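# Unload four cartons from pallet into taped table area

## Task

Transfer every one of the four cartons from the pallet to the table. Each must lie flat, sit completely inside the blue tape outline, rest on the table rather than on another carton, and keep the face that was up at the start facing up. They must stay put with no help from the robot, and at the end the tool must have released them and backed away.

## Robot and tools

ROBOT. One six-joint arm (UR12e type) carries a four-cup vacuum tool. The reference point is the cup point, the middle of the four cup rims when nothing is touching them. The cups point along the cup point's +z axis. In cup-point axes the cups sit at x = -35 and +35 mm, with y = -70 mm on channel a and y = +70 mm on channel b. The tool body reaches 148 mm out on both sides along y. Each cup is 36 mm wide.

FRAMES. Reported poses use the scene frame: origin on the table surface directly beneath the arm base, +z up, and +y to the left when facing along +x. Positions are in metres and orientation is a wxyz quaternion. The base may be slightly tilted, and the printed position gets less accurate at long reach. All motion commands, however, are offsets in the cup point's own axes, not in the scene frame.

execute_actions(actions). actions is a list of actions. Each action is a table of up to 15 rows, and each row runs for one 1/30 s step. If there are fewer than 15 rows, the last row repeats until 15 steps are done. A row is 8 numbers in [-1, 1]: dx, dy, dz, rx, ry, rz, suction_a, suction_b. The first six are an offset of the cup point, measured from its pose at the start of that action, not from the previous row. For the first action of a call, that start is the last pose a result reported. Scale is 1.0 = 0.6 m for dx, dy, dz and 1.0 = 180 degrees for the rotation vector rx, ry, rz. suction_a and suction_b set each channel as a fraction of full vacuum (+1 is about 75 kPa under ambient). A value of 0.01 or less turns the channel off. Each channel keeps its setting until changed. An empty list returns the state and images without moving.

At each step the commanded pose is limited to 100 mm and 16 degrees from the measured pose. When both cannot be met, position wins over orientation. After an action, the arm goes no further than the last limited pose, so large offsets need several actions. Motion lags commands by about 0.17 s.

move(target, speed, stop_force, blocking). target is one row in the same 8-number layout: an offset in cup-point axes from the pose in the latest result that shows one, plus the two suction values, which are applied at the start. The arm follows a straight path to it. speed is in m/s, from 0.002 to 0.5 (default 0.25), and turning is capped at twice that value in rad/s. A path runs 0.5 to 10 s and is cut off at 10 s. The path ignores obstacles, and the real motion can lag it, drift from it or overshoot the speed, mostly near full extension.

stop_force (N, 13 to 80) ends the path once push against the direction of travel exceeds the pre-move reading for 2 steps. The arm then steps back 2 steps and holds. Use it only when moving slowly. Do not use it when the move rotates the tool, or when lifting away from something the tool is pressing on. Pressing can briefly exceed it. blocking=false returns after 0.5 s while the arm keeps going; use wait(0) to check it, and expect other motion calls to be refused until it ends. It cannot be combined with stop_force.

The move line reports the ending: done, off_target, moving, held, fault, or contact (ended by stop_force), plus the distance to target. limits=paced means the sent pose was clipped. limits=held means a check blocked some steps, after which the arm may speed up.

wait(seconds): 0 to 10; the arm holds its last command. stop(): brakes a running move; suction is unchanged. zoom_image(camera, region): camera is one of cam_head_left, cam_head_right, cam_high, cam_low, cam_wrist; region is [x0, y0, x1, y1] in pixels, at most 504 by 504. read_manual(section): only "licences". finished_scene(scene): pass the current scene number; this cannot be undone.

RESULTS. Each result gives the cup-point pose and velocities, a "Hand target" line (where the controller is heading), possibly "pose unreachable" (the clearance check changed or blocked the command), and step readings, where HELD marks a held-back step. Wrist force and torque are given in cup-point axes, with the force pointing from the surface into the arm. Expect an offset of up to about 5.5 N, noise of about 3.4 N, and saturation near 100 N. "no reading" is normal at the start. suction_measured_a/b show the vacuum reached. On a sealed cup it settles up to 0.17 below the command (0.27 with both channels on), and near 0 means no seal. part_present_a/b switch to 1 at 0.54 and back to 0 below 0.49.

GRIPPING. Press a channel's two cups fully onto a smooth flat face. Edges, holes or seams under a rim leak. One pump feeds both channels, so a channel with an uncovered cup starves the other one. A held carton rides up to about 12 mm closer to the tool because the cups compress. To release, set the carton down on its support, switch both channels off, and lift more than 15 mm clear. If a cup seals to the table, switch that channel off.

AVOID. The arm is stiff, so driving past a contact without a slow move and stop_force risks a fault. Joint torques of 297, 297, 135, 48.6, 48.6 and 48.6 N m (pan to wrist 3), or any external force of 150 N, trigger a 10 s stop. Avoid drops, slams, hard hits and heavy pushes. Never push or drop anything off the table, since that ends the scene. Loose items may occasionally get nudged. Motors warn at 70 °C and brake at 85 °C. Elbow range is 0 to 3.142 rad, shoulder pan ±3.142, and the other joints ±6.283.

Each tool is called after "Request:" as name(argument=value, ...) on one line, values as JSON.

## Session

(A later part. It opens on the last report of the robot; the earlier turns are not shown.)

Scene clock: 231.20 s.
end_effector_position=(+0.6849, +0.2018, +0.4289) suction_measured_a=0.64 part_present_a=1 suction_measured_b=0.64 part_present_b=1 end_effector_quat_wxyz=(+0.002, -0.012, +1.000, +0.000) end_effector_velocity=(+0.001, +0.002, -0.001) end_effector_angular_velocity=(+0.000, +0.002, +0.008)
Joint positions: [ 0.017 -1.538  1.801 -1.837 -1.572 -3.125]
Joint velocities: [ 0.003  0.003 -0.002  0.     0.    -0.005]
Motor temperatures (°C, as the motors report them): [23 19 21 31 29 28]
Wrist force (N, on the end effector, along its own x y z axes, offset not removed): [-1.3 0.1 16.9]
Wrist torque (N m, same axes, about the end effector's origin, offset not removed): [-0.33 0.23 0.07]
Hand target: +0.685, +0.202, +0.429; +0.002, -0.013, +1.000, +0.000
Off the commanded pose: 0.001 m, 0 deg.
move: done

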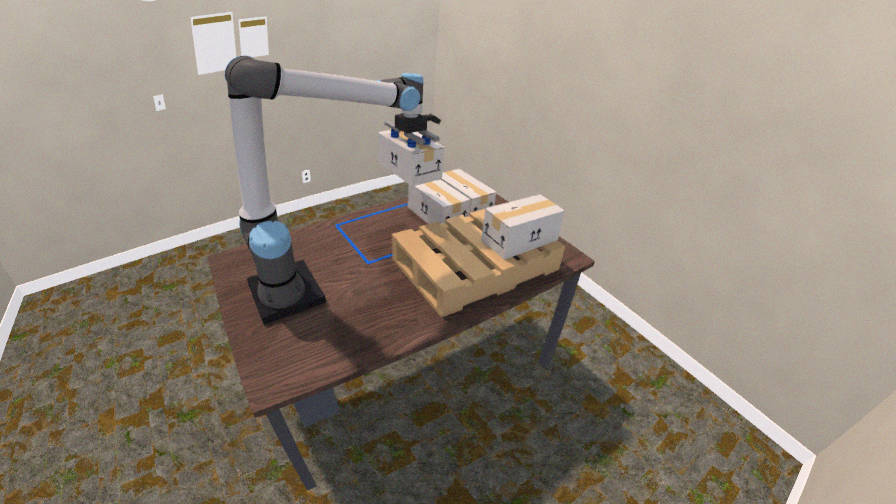

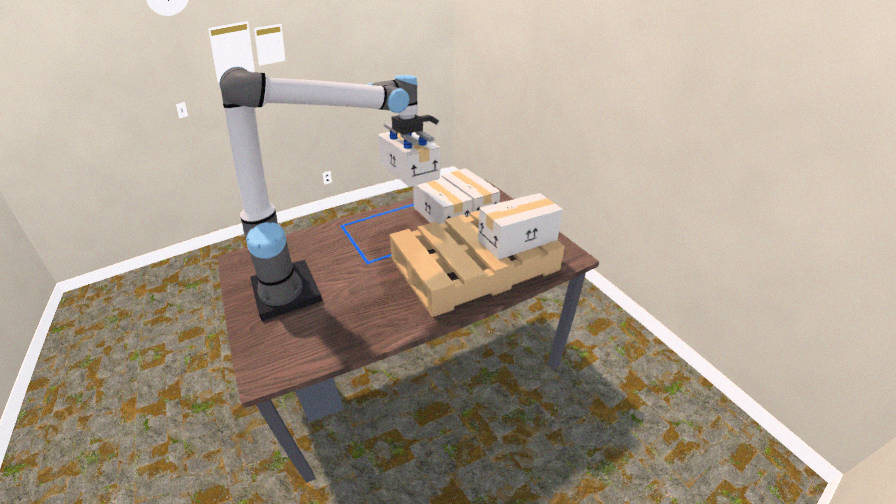

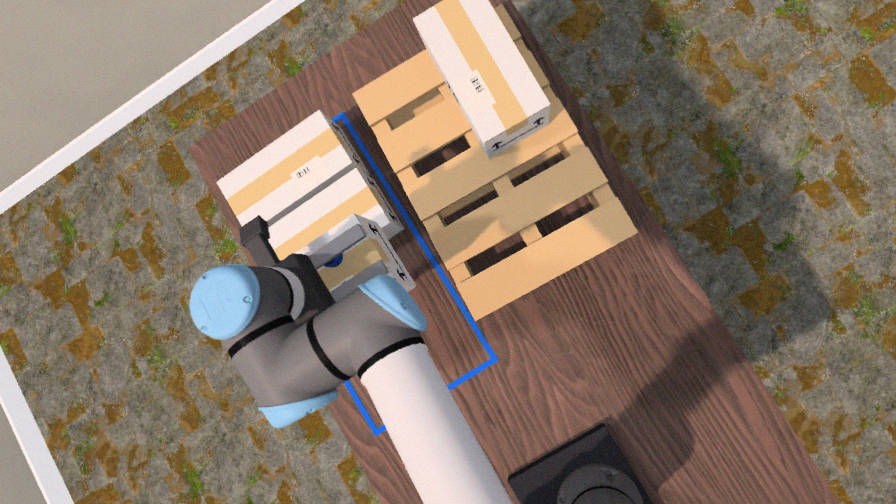

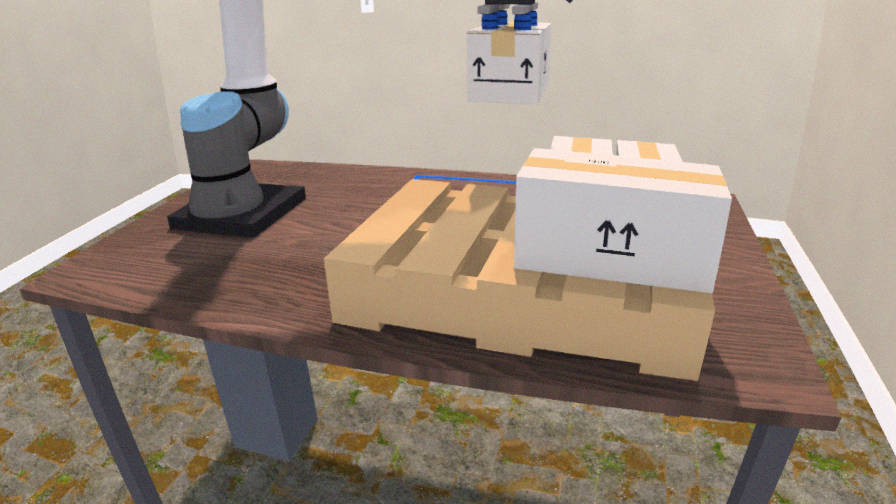

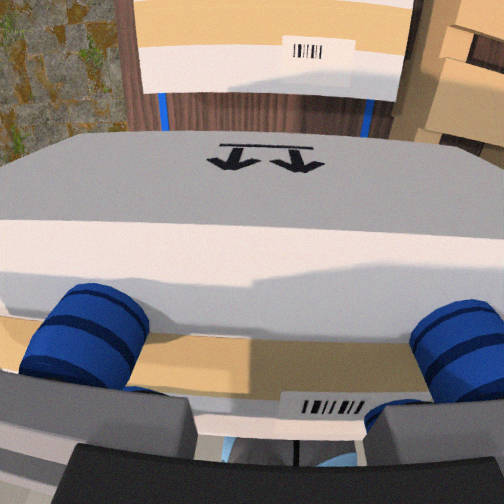

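Request:
move(target=[0,0.006,0.476,0,0,0,1,1], speed=0.25)

Request:
move(target=[0,0,0.03,0,0,0,1,1], speed=0.004, stop_force=14)

Request:
execute_actions(actions=[[[0,0,-0.005,0,0,0,0,0],[0,0,-0.005,0,0,0,0,0],[0,0,-0.005,0,0,0,0,0],[0,0,-0.01,0,0,0,0,0],[0,0,-0.01,0,0,0,0,0],[0,0,-0.015,0,0,0,0,0],[0,0,-0.02,0,0,0,0,0]]])

Request:
move(target=[0,0,-0.27,0,0,0,0,0], speed=0.4)

Request:
move(target=[-0.392,-0.811,0.03,0,0,0.522,0,0], speed=0.5)

Scene clock: 242.13 s.
end_effector_position=(+0.6855, +0.2054, +0.1439) suction_measured_a=0.64 part_present_a=1 suction_measured_b=0.64 part_present_b=1 end_effector_quat_wxyz=(+0.002, -0.012, +1.000, +0.000) end_effector_velocity=(+0.000, -0.000, -0.003) end_effector_angular_velocity=(+0.000, -0.001, -0.000)
Joint positions: [ 0.022 -1.282  2.08  -2.371 -1.572 -3.121]
Joint velocities: [-0.     0.004  0.001 -0.006  0.    -0.   ]
Motor temperatures (°C, as the motors report them): [23 19 21 31 29 28]
Wrist force (N, on the end effector, along its own x y z axes, offset not removed): [2.9 -1.3 17.1]
Wrist torque (N m, same axes, about the end effector's origin, offset not removed): [-0.52 -0.42 0.01]
Hand target: +0.686, +0.205, +0.143; +0.002, -0.012, +1.000, +0.000
Off the commanded pose: 0.001 m, 0 deg.
move: done

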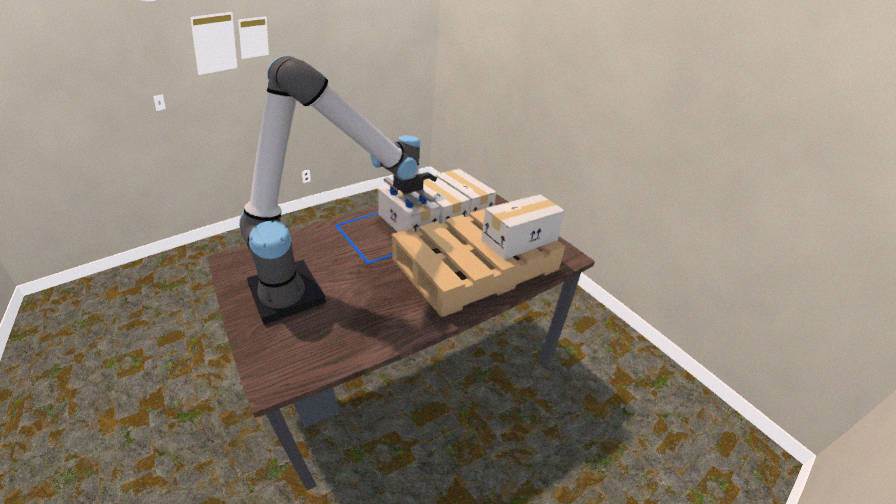

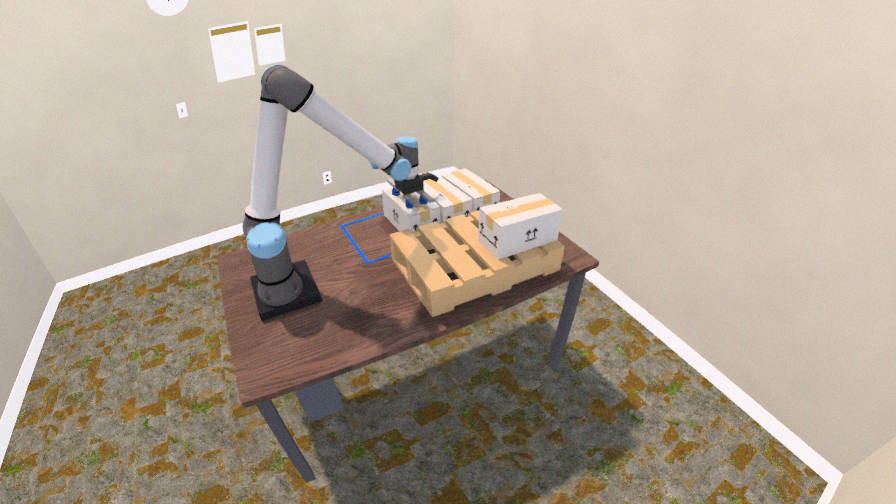

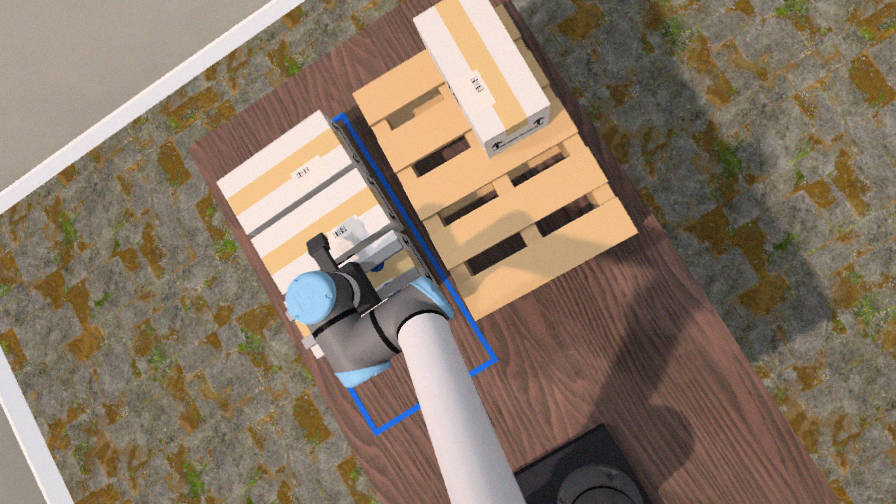

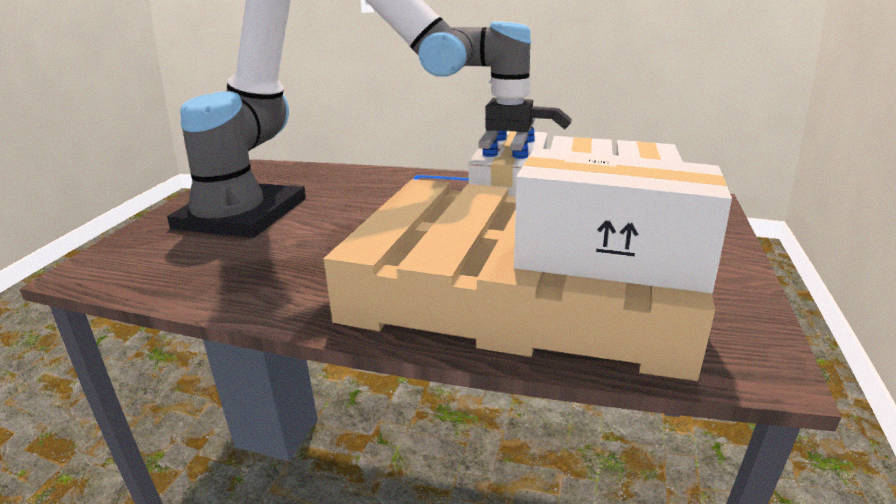

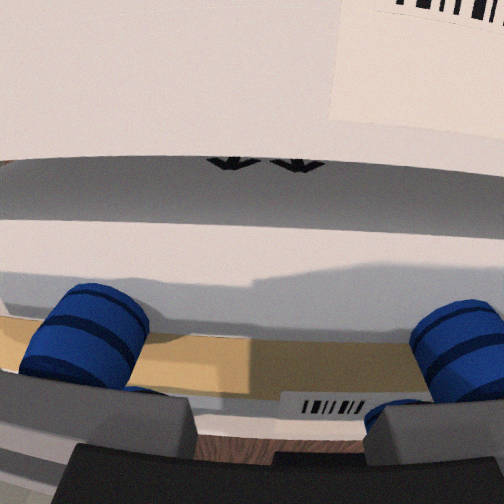

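Scene clock: 244.30 s.
end_effector_position=(+0.6856, +0.2054, +0.1368) suction_measured_a=0.64 part_present_a=1 suction_measured_b=0.64 part_present_b=1 end_effector_quat_wxyz=(+0.002, -0.012, +1.000, +0.000) end_effector_velocity=(-0.001, +0.000, +0.001) end_effector_angular_velocity=(+0.001, +0.002, -0.000)
Joint positions: [ 0.022 -1.273  2.084 -2.385 -1.572 -3.121]
Joint velocities: [-0.    -0.002  0.     0.003  0.001  0.   ]
Motor temperatures (°C, as the motors report them): [23 19 21 31 29 28]
Wrist force (N, on the end effector, along its own x y z axes, offset not removed): [7.9 -1.4 -23.3]
Wrist torque (N m, same axes, about the end effector's origin, offset not removed): [-0.80 0.62 0.14]
Hand target: +0.686, +0.205, +0.137; +0.002, -0.012, +1.000, +0.000
Off the commanded pose: 0.011 m, 0 deg.
move: contact

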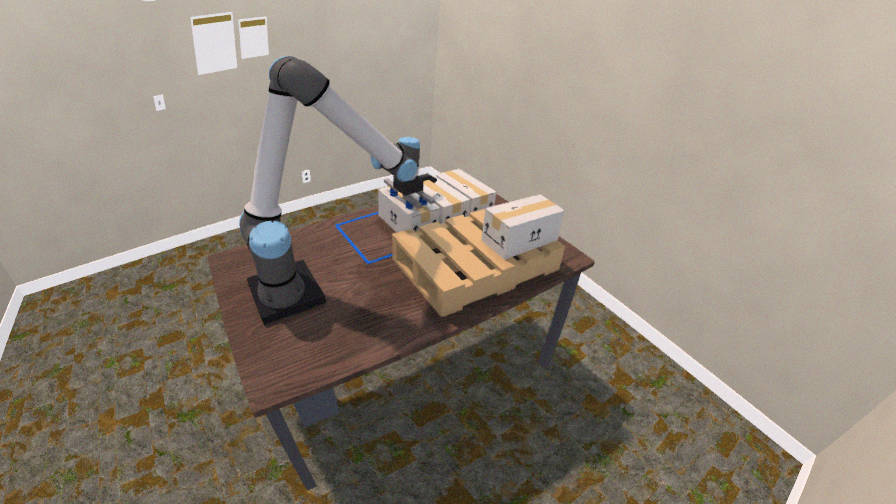

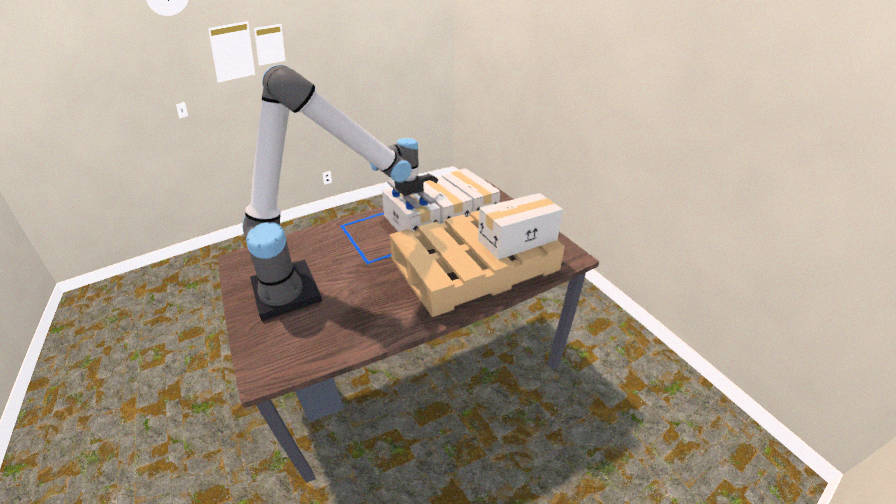

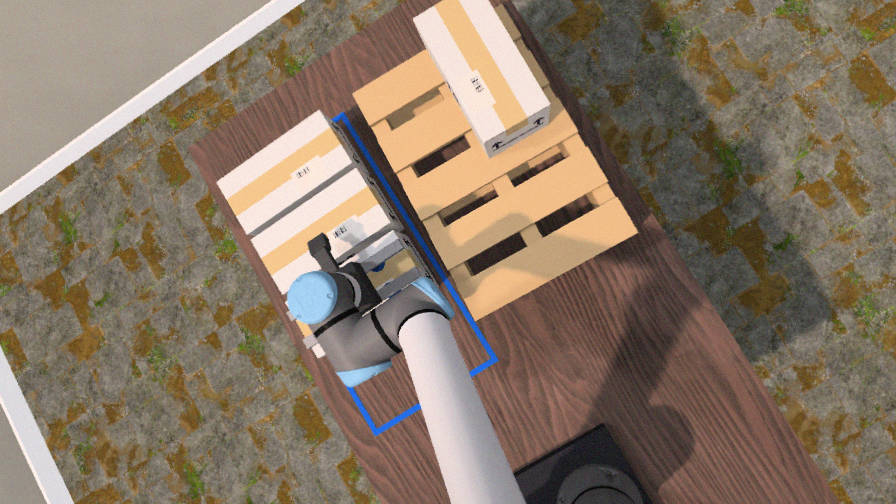

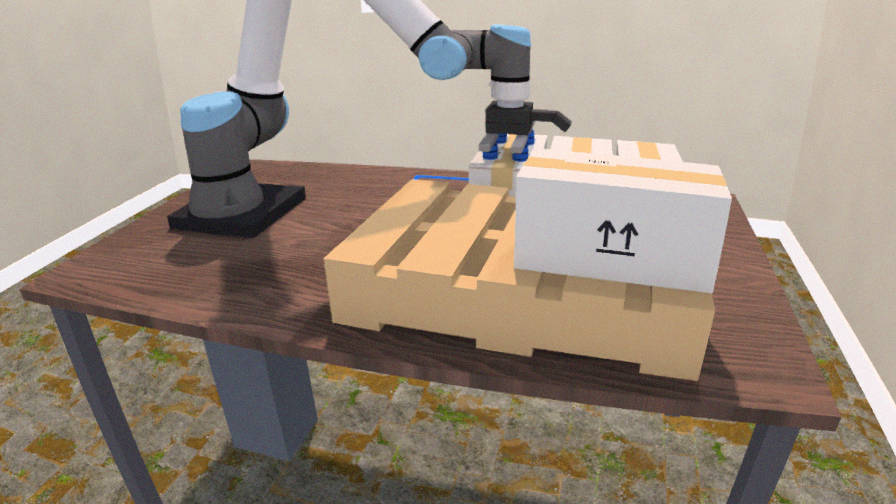

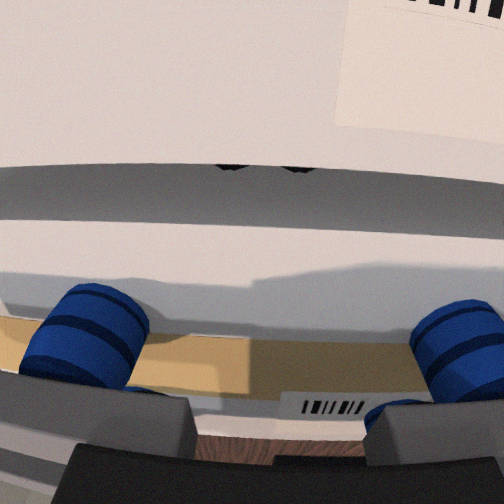

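Scene clock: 244.80 s.
end_effector_position=(+0.6855, +0.2054, +0.1476) suction_measured_a=0.01 part_present_a=0 suction_measured_b=0.01 part_present_b=0 end_effector_quat_wxyz=(+0.002, -0.012, +1.000, +0.000) end_effector_velocity=(+0.001, -0.001, +0.009) end_effector_angular_velocity=(-0.001, -0.001, -0.000)
Joint positions: [ 0.022 -1.287  2.078 -2.364 -1.572 -3.121]
Joint velocities: [-0.    -0.012 -0.006  0.016 -0.001 -0.   ]
Motor temperatures (°C, as the motors report them): [23 19 21 31 29 28]
Wrist force (N, on the end effector, along its own x y z axes, offset not removed): [-0.5 -3.7 -8.7]
Wrist torque (N m, same axes, about the end effector's origin, offset not removed): [-0.49 -0.22 -0.07]
Hand target: +0.686, +0.205, +0.149; +0.002, -0.012, +1.000, +0.000
Off the commanded pose: 0.001 m, 0 deg.
Step readings (end_effector_position):
0: (+0.6856, +0.2054, +0.1368)
1: (+0.6855, +0.2054, +0.1368)
2: (+0.6855, +0.2054, +0.1372)
4: (+0.6856, +0.2054, +0.1383)
8: (+0.6855, +0.2054, +0.1423)
15: end_effector_position above

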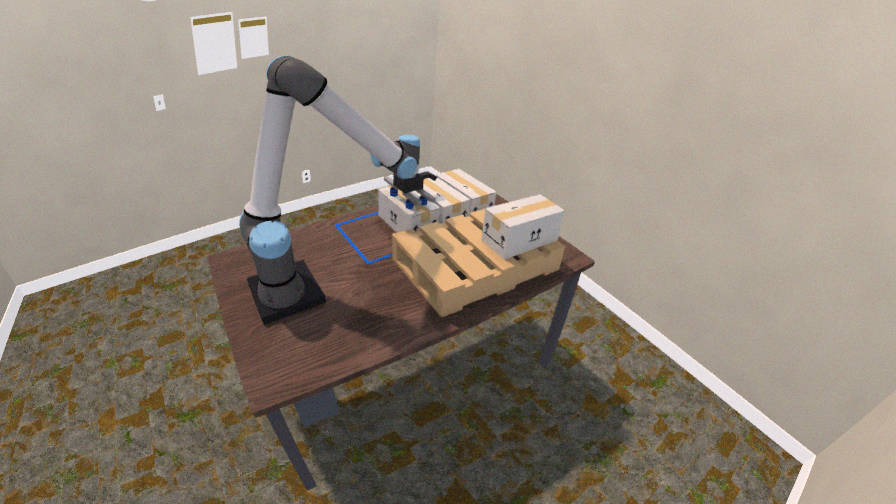

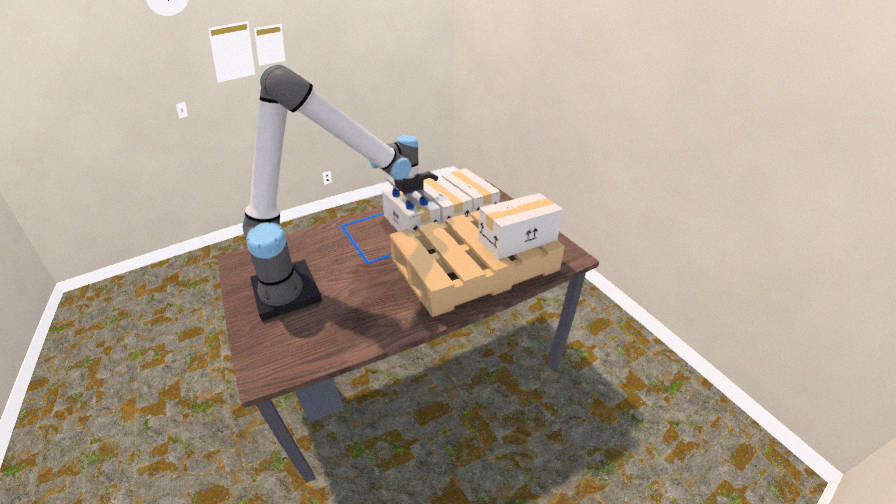

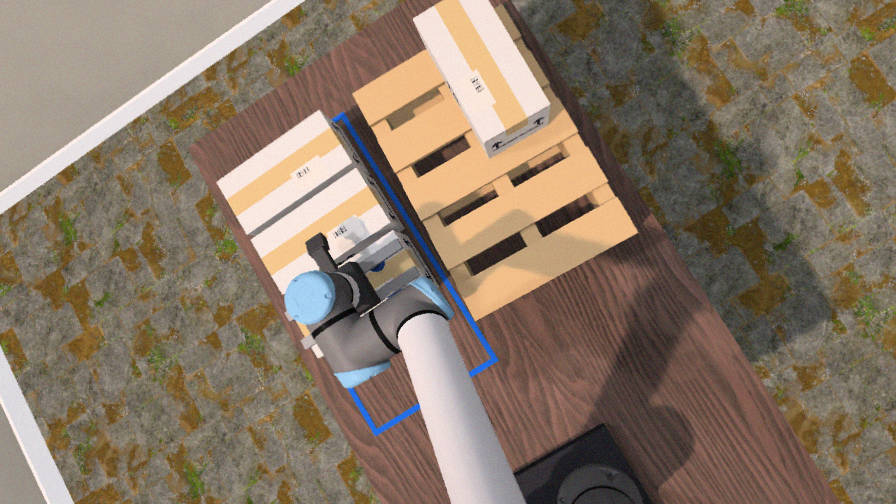

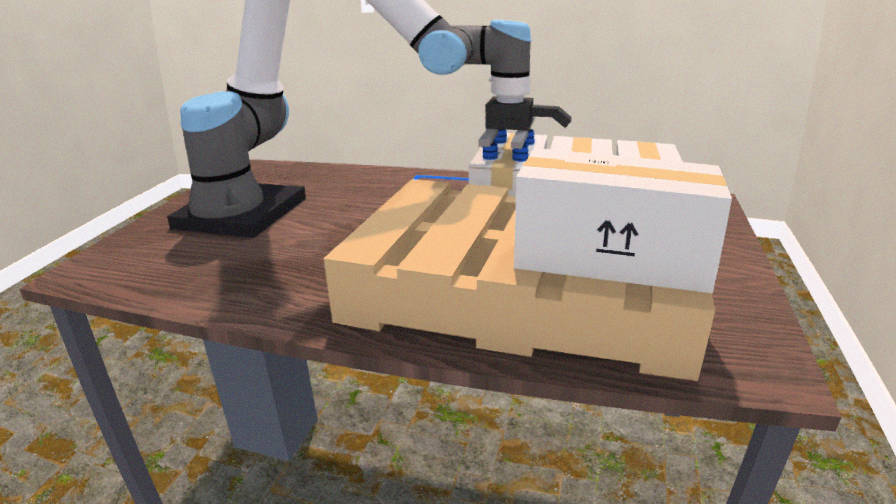

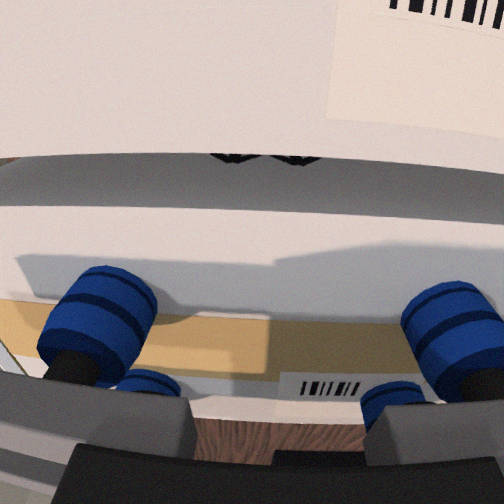

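Scene clock: 245.97 s.
end_effector_position=(+0.6851, +0.2054, +0.3091) suction_measured_a=0.01 part_present_a=0 suction_measured_b=0.01 part_present_b=0 end_effector_quat_wxyz=(+0.002, -0.012, +1.000, +0.000) end_effector_velocity=(-0.000, -0.000, +0.002) end_effector_angular_velocity=(-0.001, +0.002, -0.000)
Joint positions: [ 0.023 -1.461  1.944 -2.057 -1.572 -3.12 ]
Joint velocities: [-0.    -0.002 -0.003  0.007 -0.001 -0.   ]
Motor temperatures (°C, as the motors report them): [23 19 21 31 29 28]
Wrist force (N, on the end effector, along its own x y z axes, offset not removed): [-2.6 -0.6 0.2]
Wrist torque (N m, same axes, about the end effector's origin, offset not removed): [-0.13 0.32 0.14]
Hand target: +0.685, +0.205, +0.309; +0.002, -0.012, +1.000, +0.000
Off the commanded pose: 0.000 m, 0 deg.
move: done

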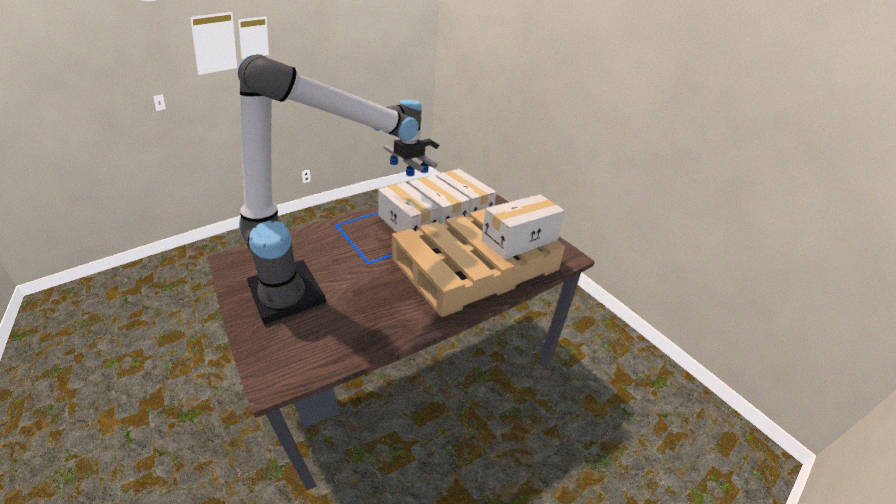

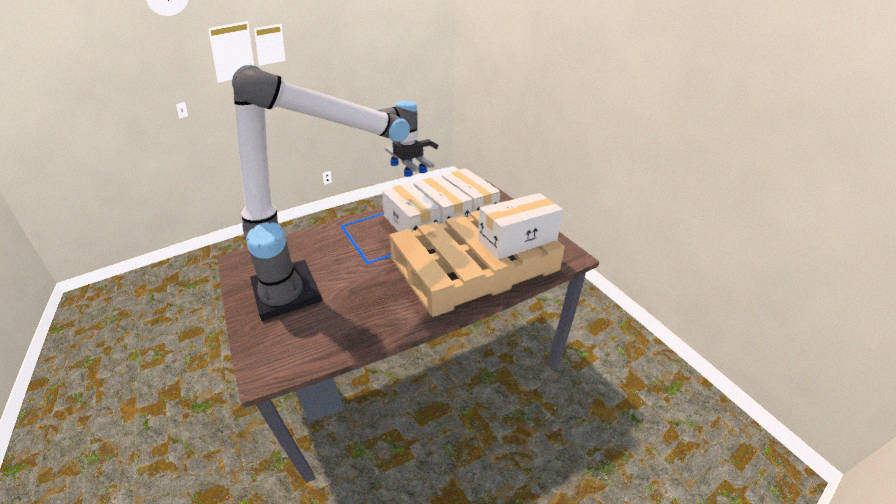

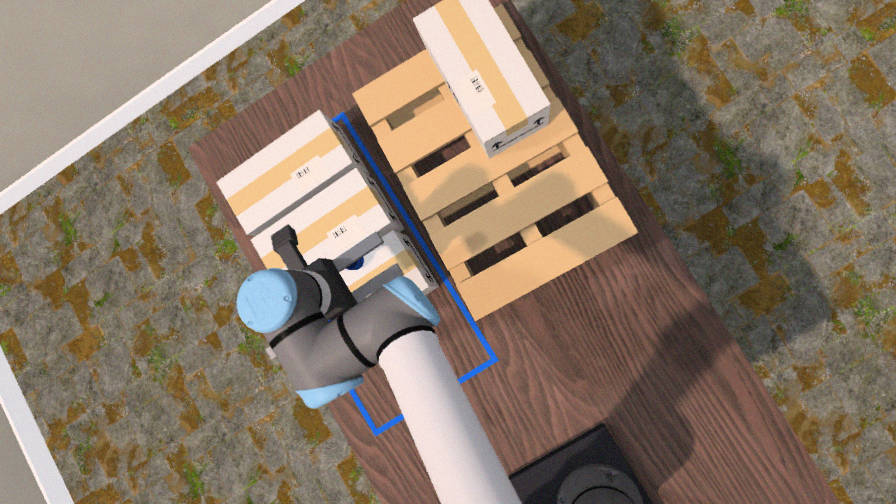

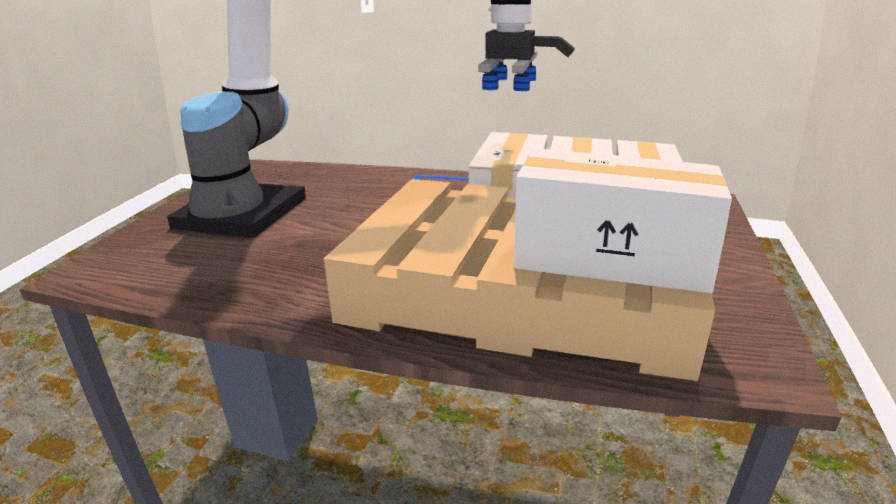

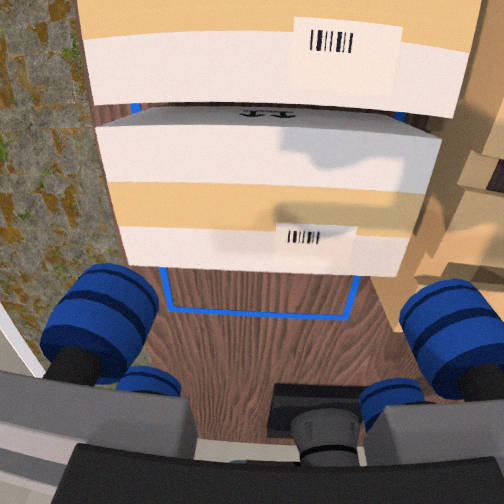

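Scene clock: 248.40 s.
end_effector_position=(+0.9321, -0.2748, +0.2920) suction_measured_a=0.01 part_present_a=0 suction_measured_b=0.01 part_present_b=0 end_effector_quat_wxyz=(+0.001, +0.722, +0.692, +0.001) end_effector_velocity=(+0.002, -0.002, +0.001) end_effector_angular_velocity=(-0.000, -0.000, -0.009)
Joint positions: [-0.49  -1.055  1.424 -1.943 -1.57  -1.994]
Joint velocities: [-0.001  0.003 -0.007  0.004 -0.     0.008]
Motor temperatures (°C, as the motors report them): [23 19 21 31 29 28]
Wrist force (N, on the end effector, along its own x y z axes, offset not removed): [2.4 -0.7 -1.5]
Wrist torque (N m, same axes, about the end effector's origin, offset not removed): [-0.31 -0.44 0.01]
Hand target: +0.932, -0.275, +0.292; +0.001, +0.723, +0.691, +0.001
Off the commanded pose: 0.000 m, 0 deg.
move: done

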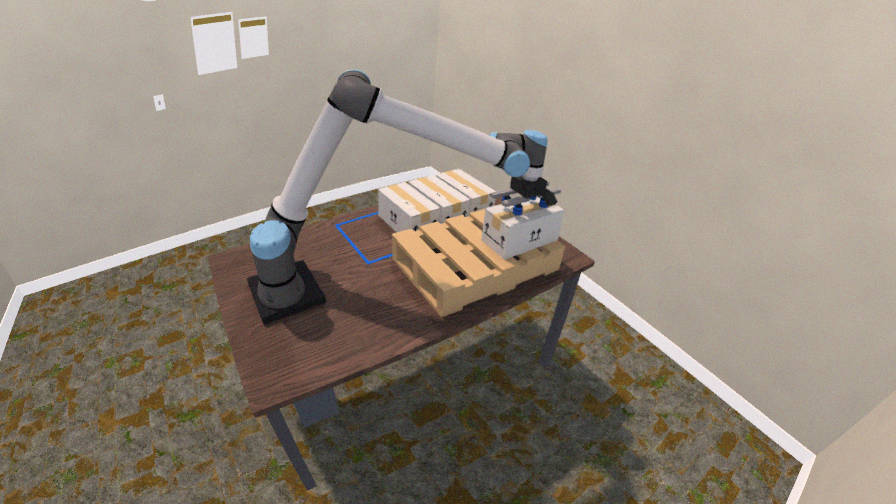

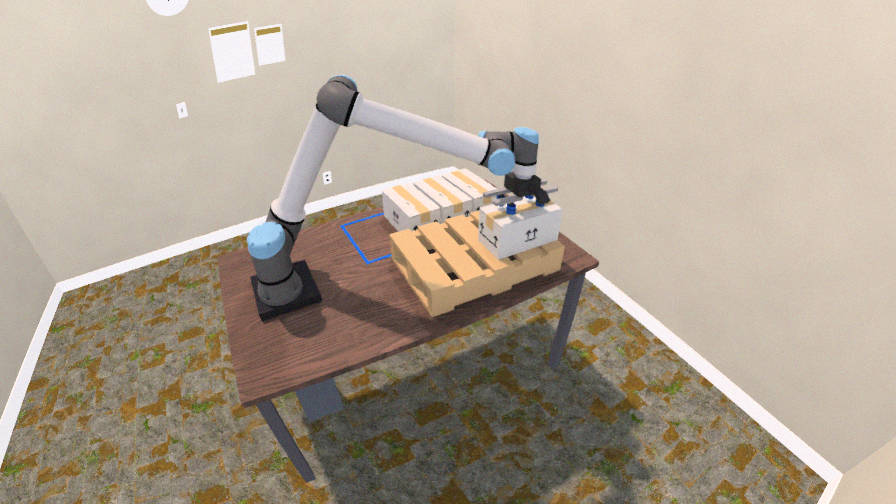

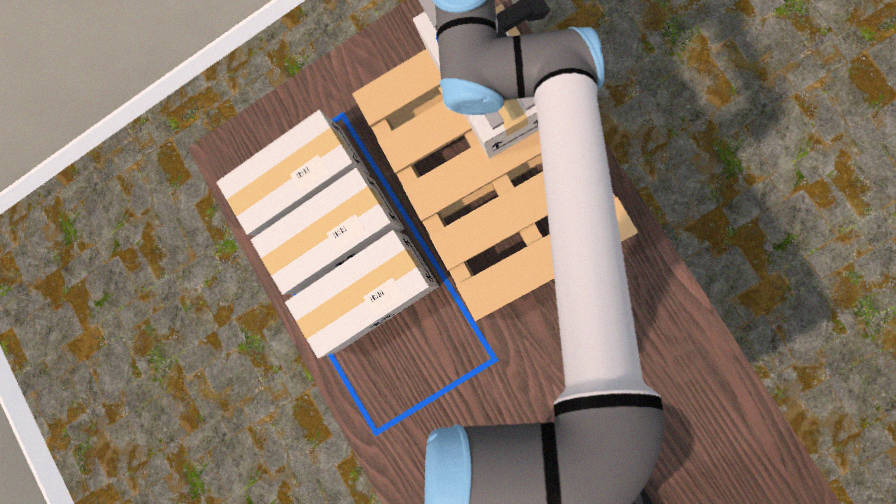

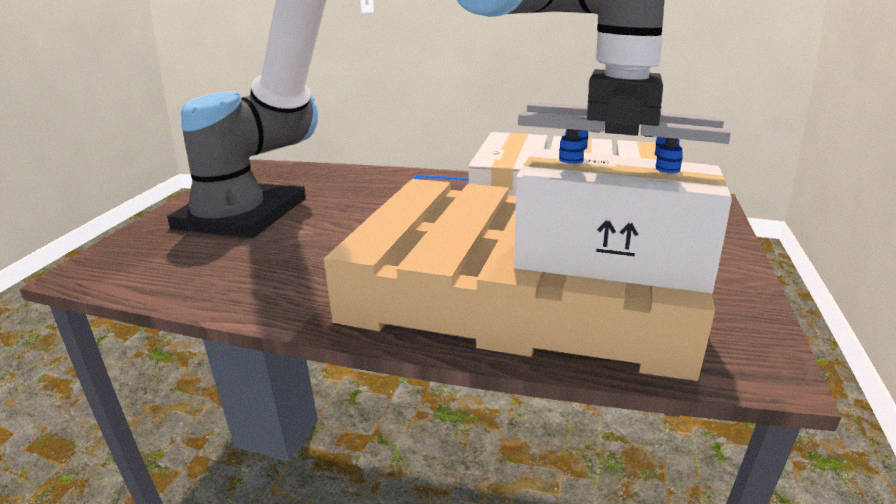

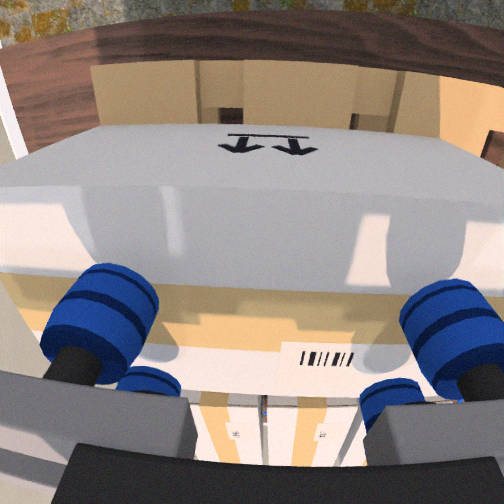

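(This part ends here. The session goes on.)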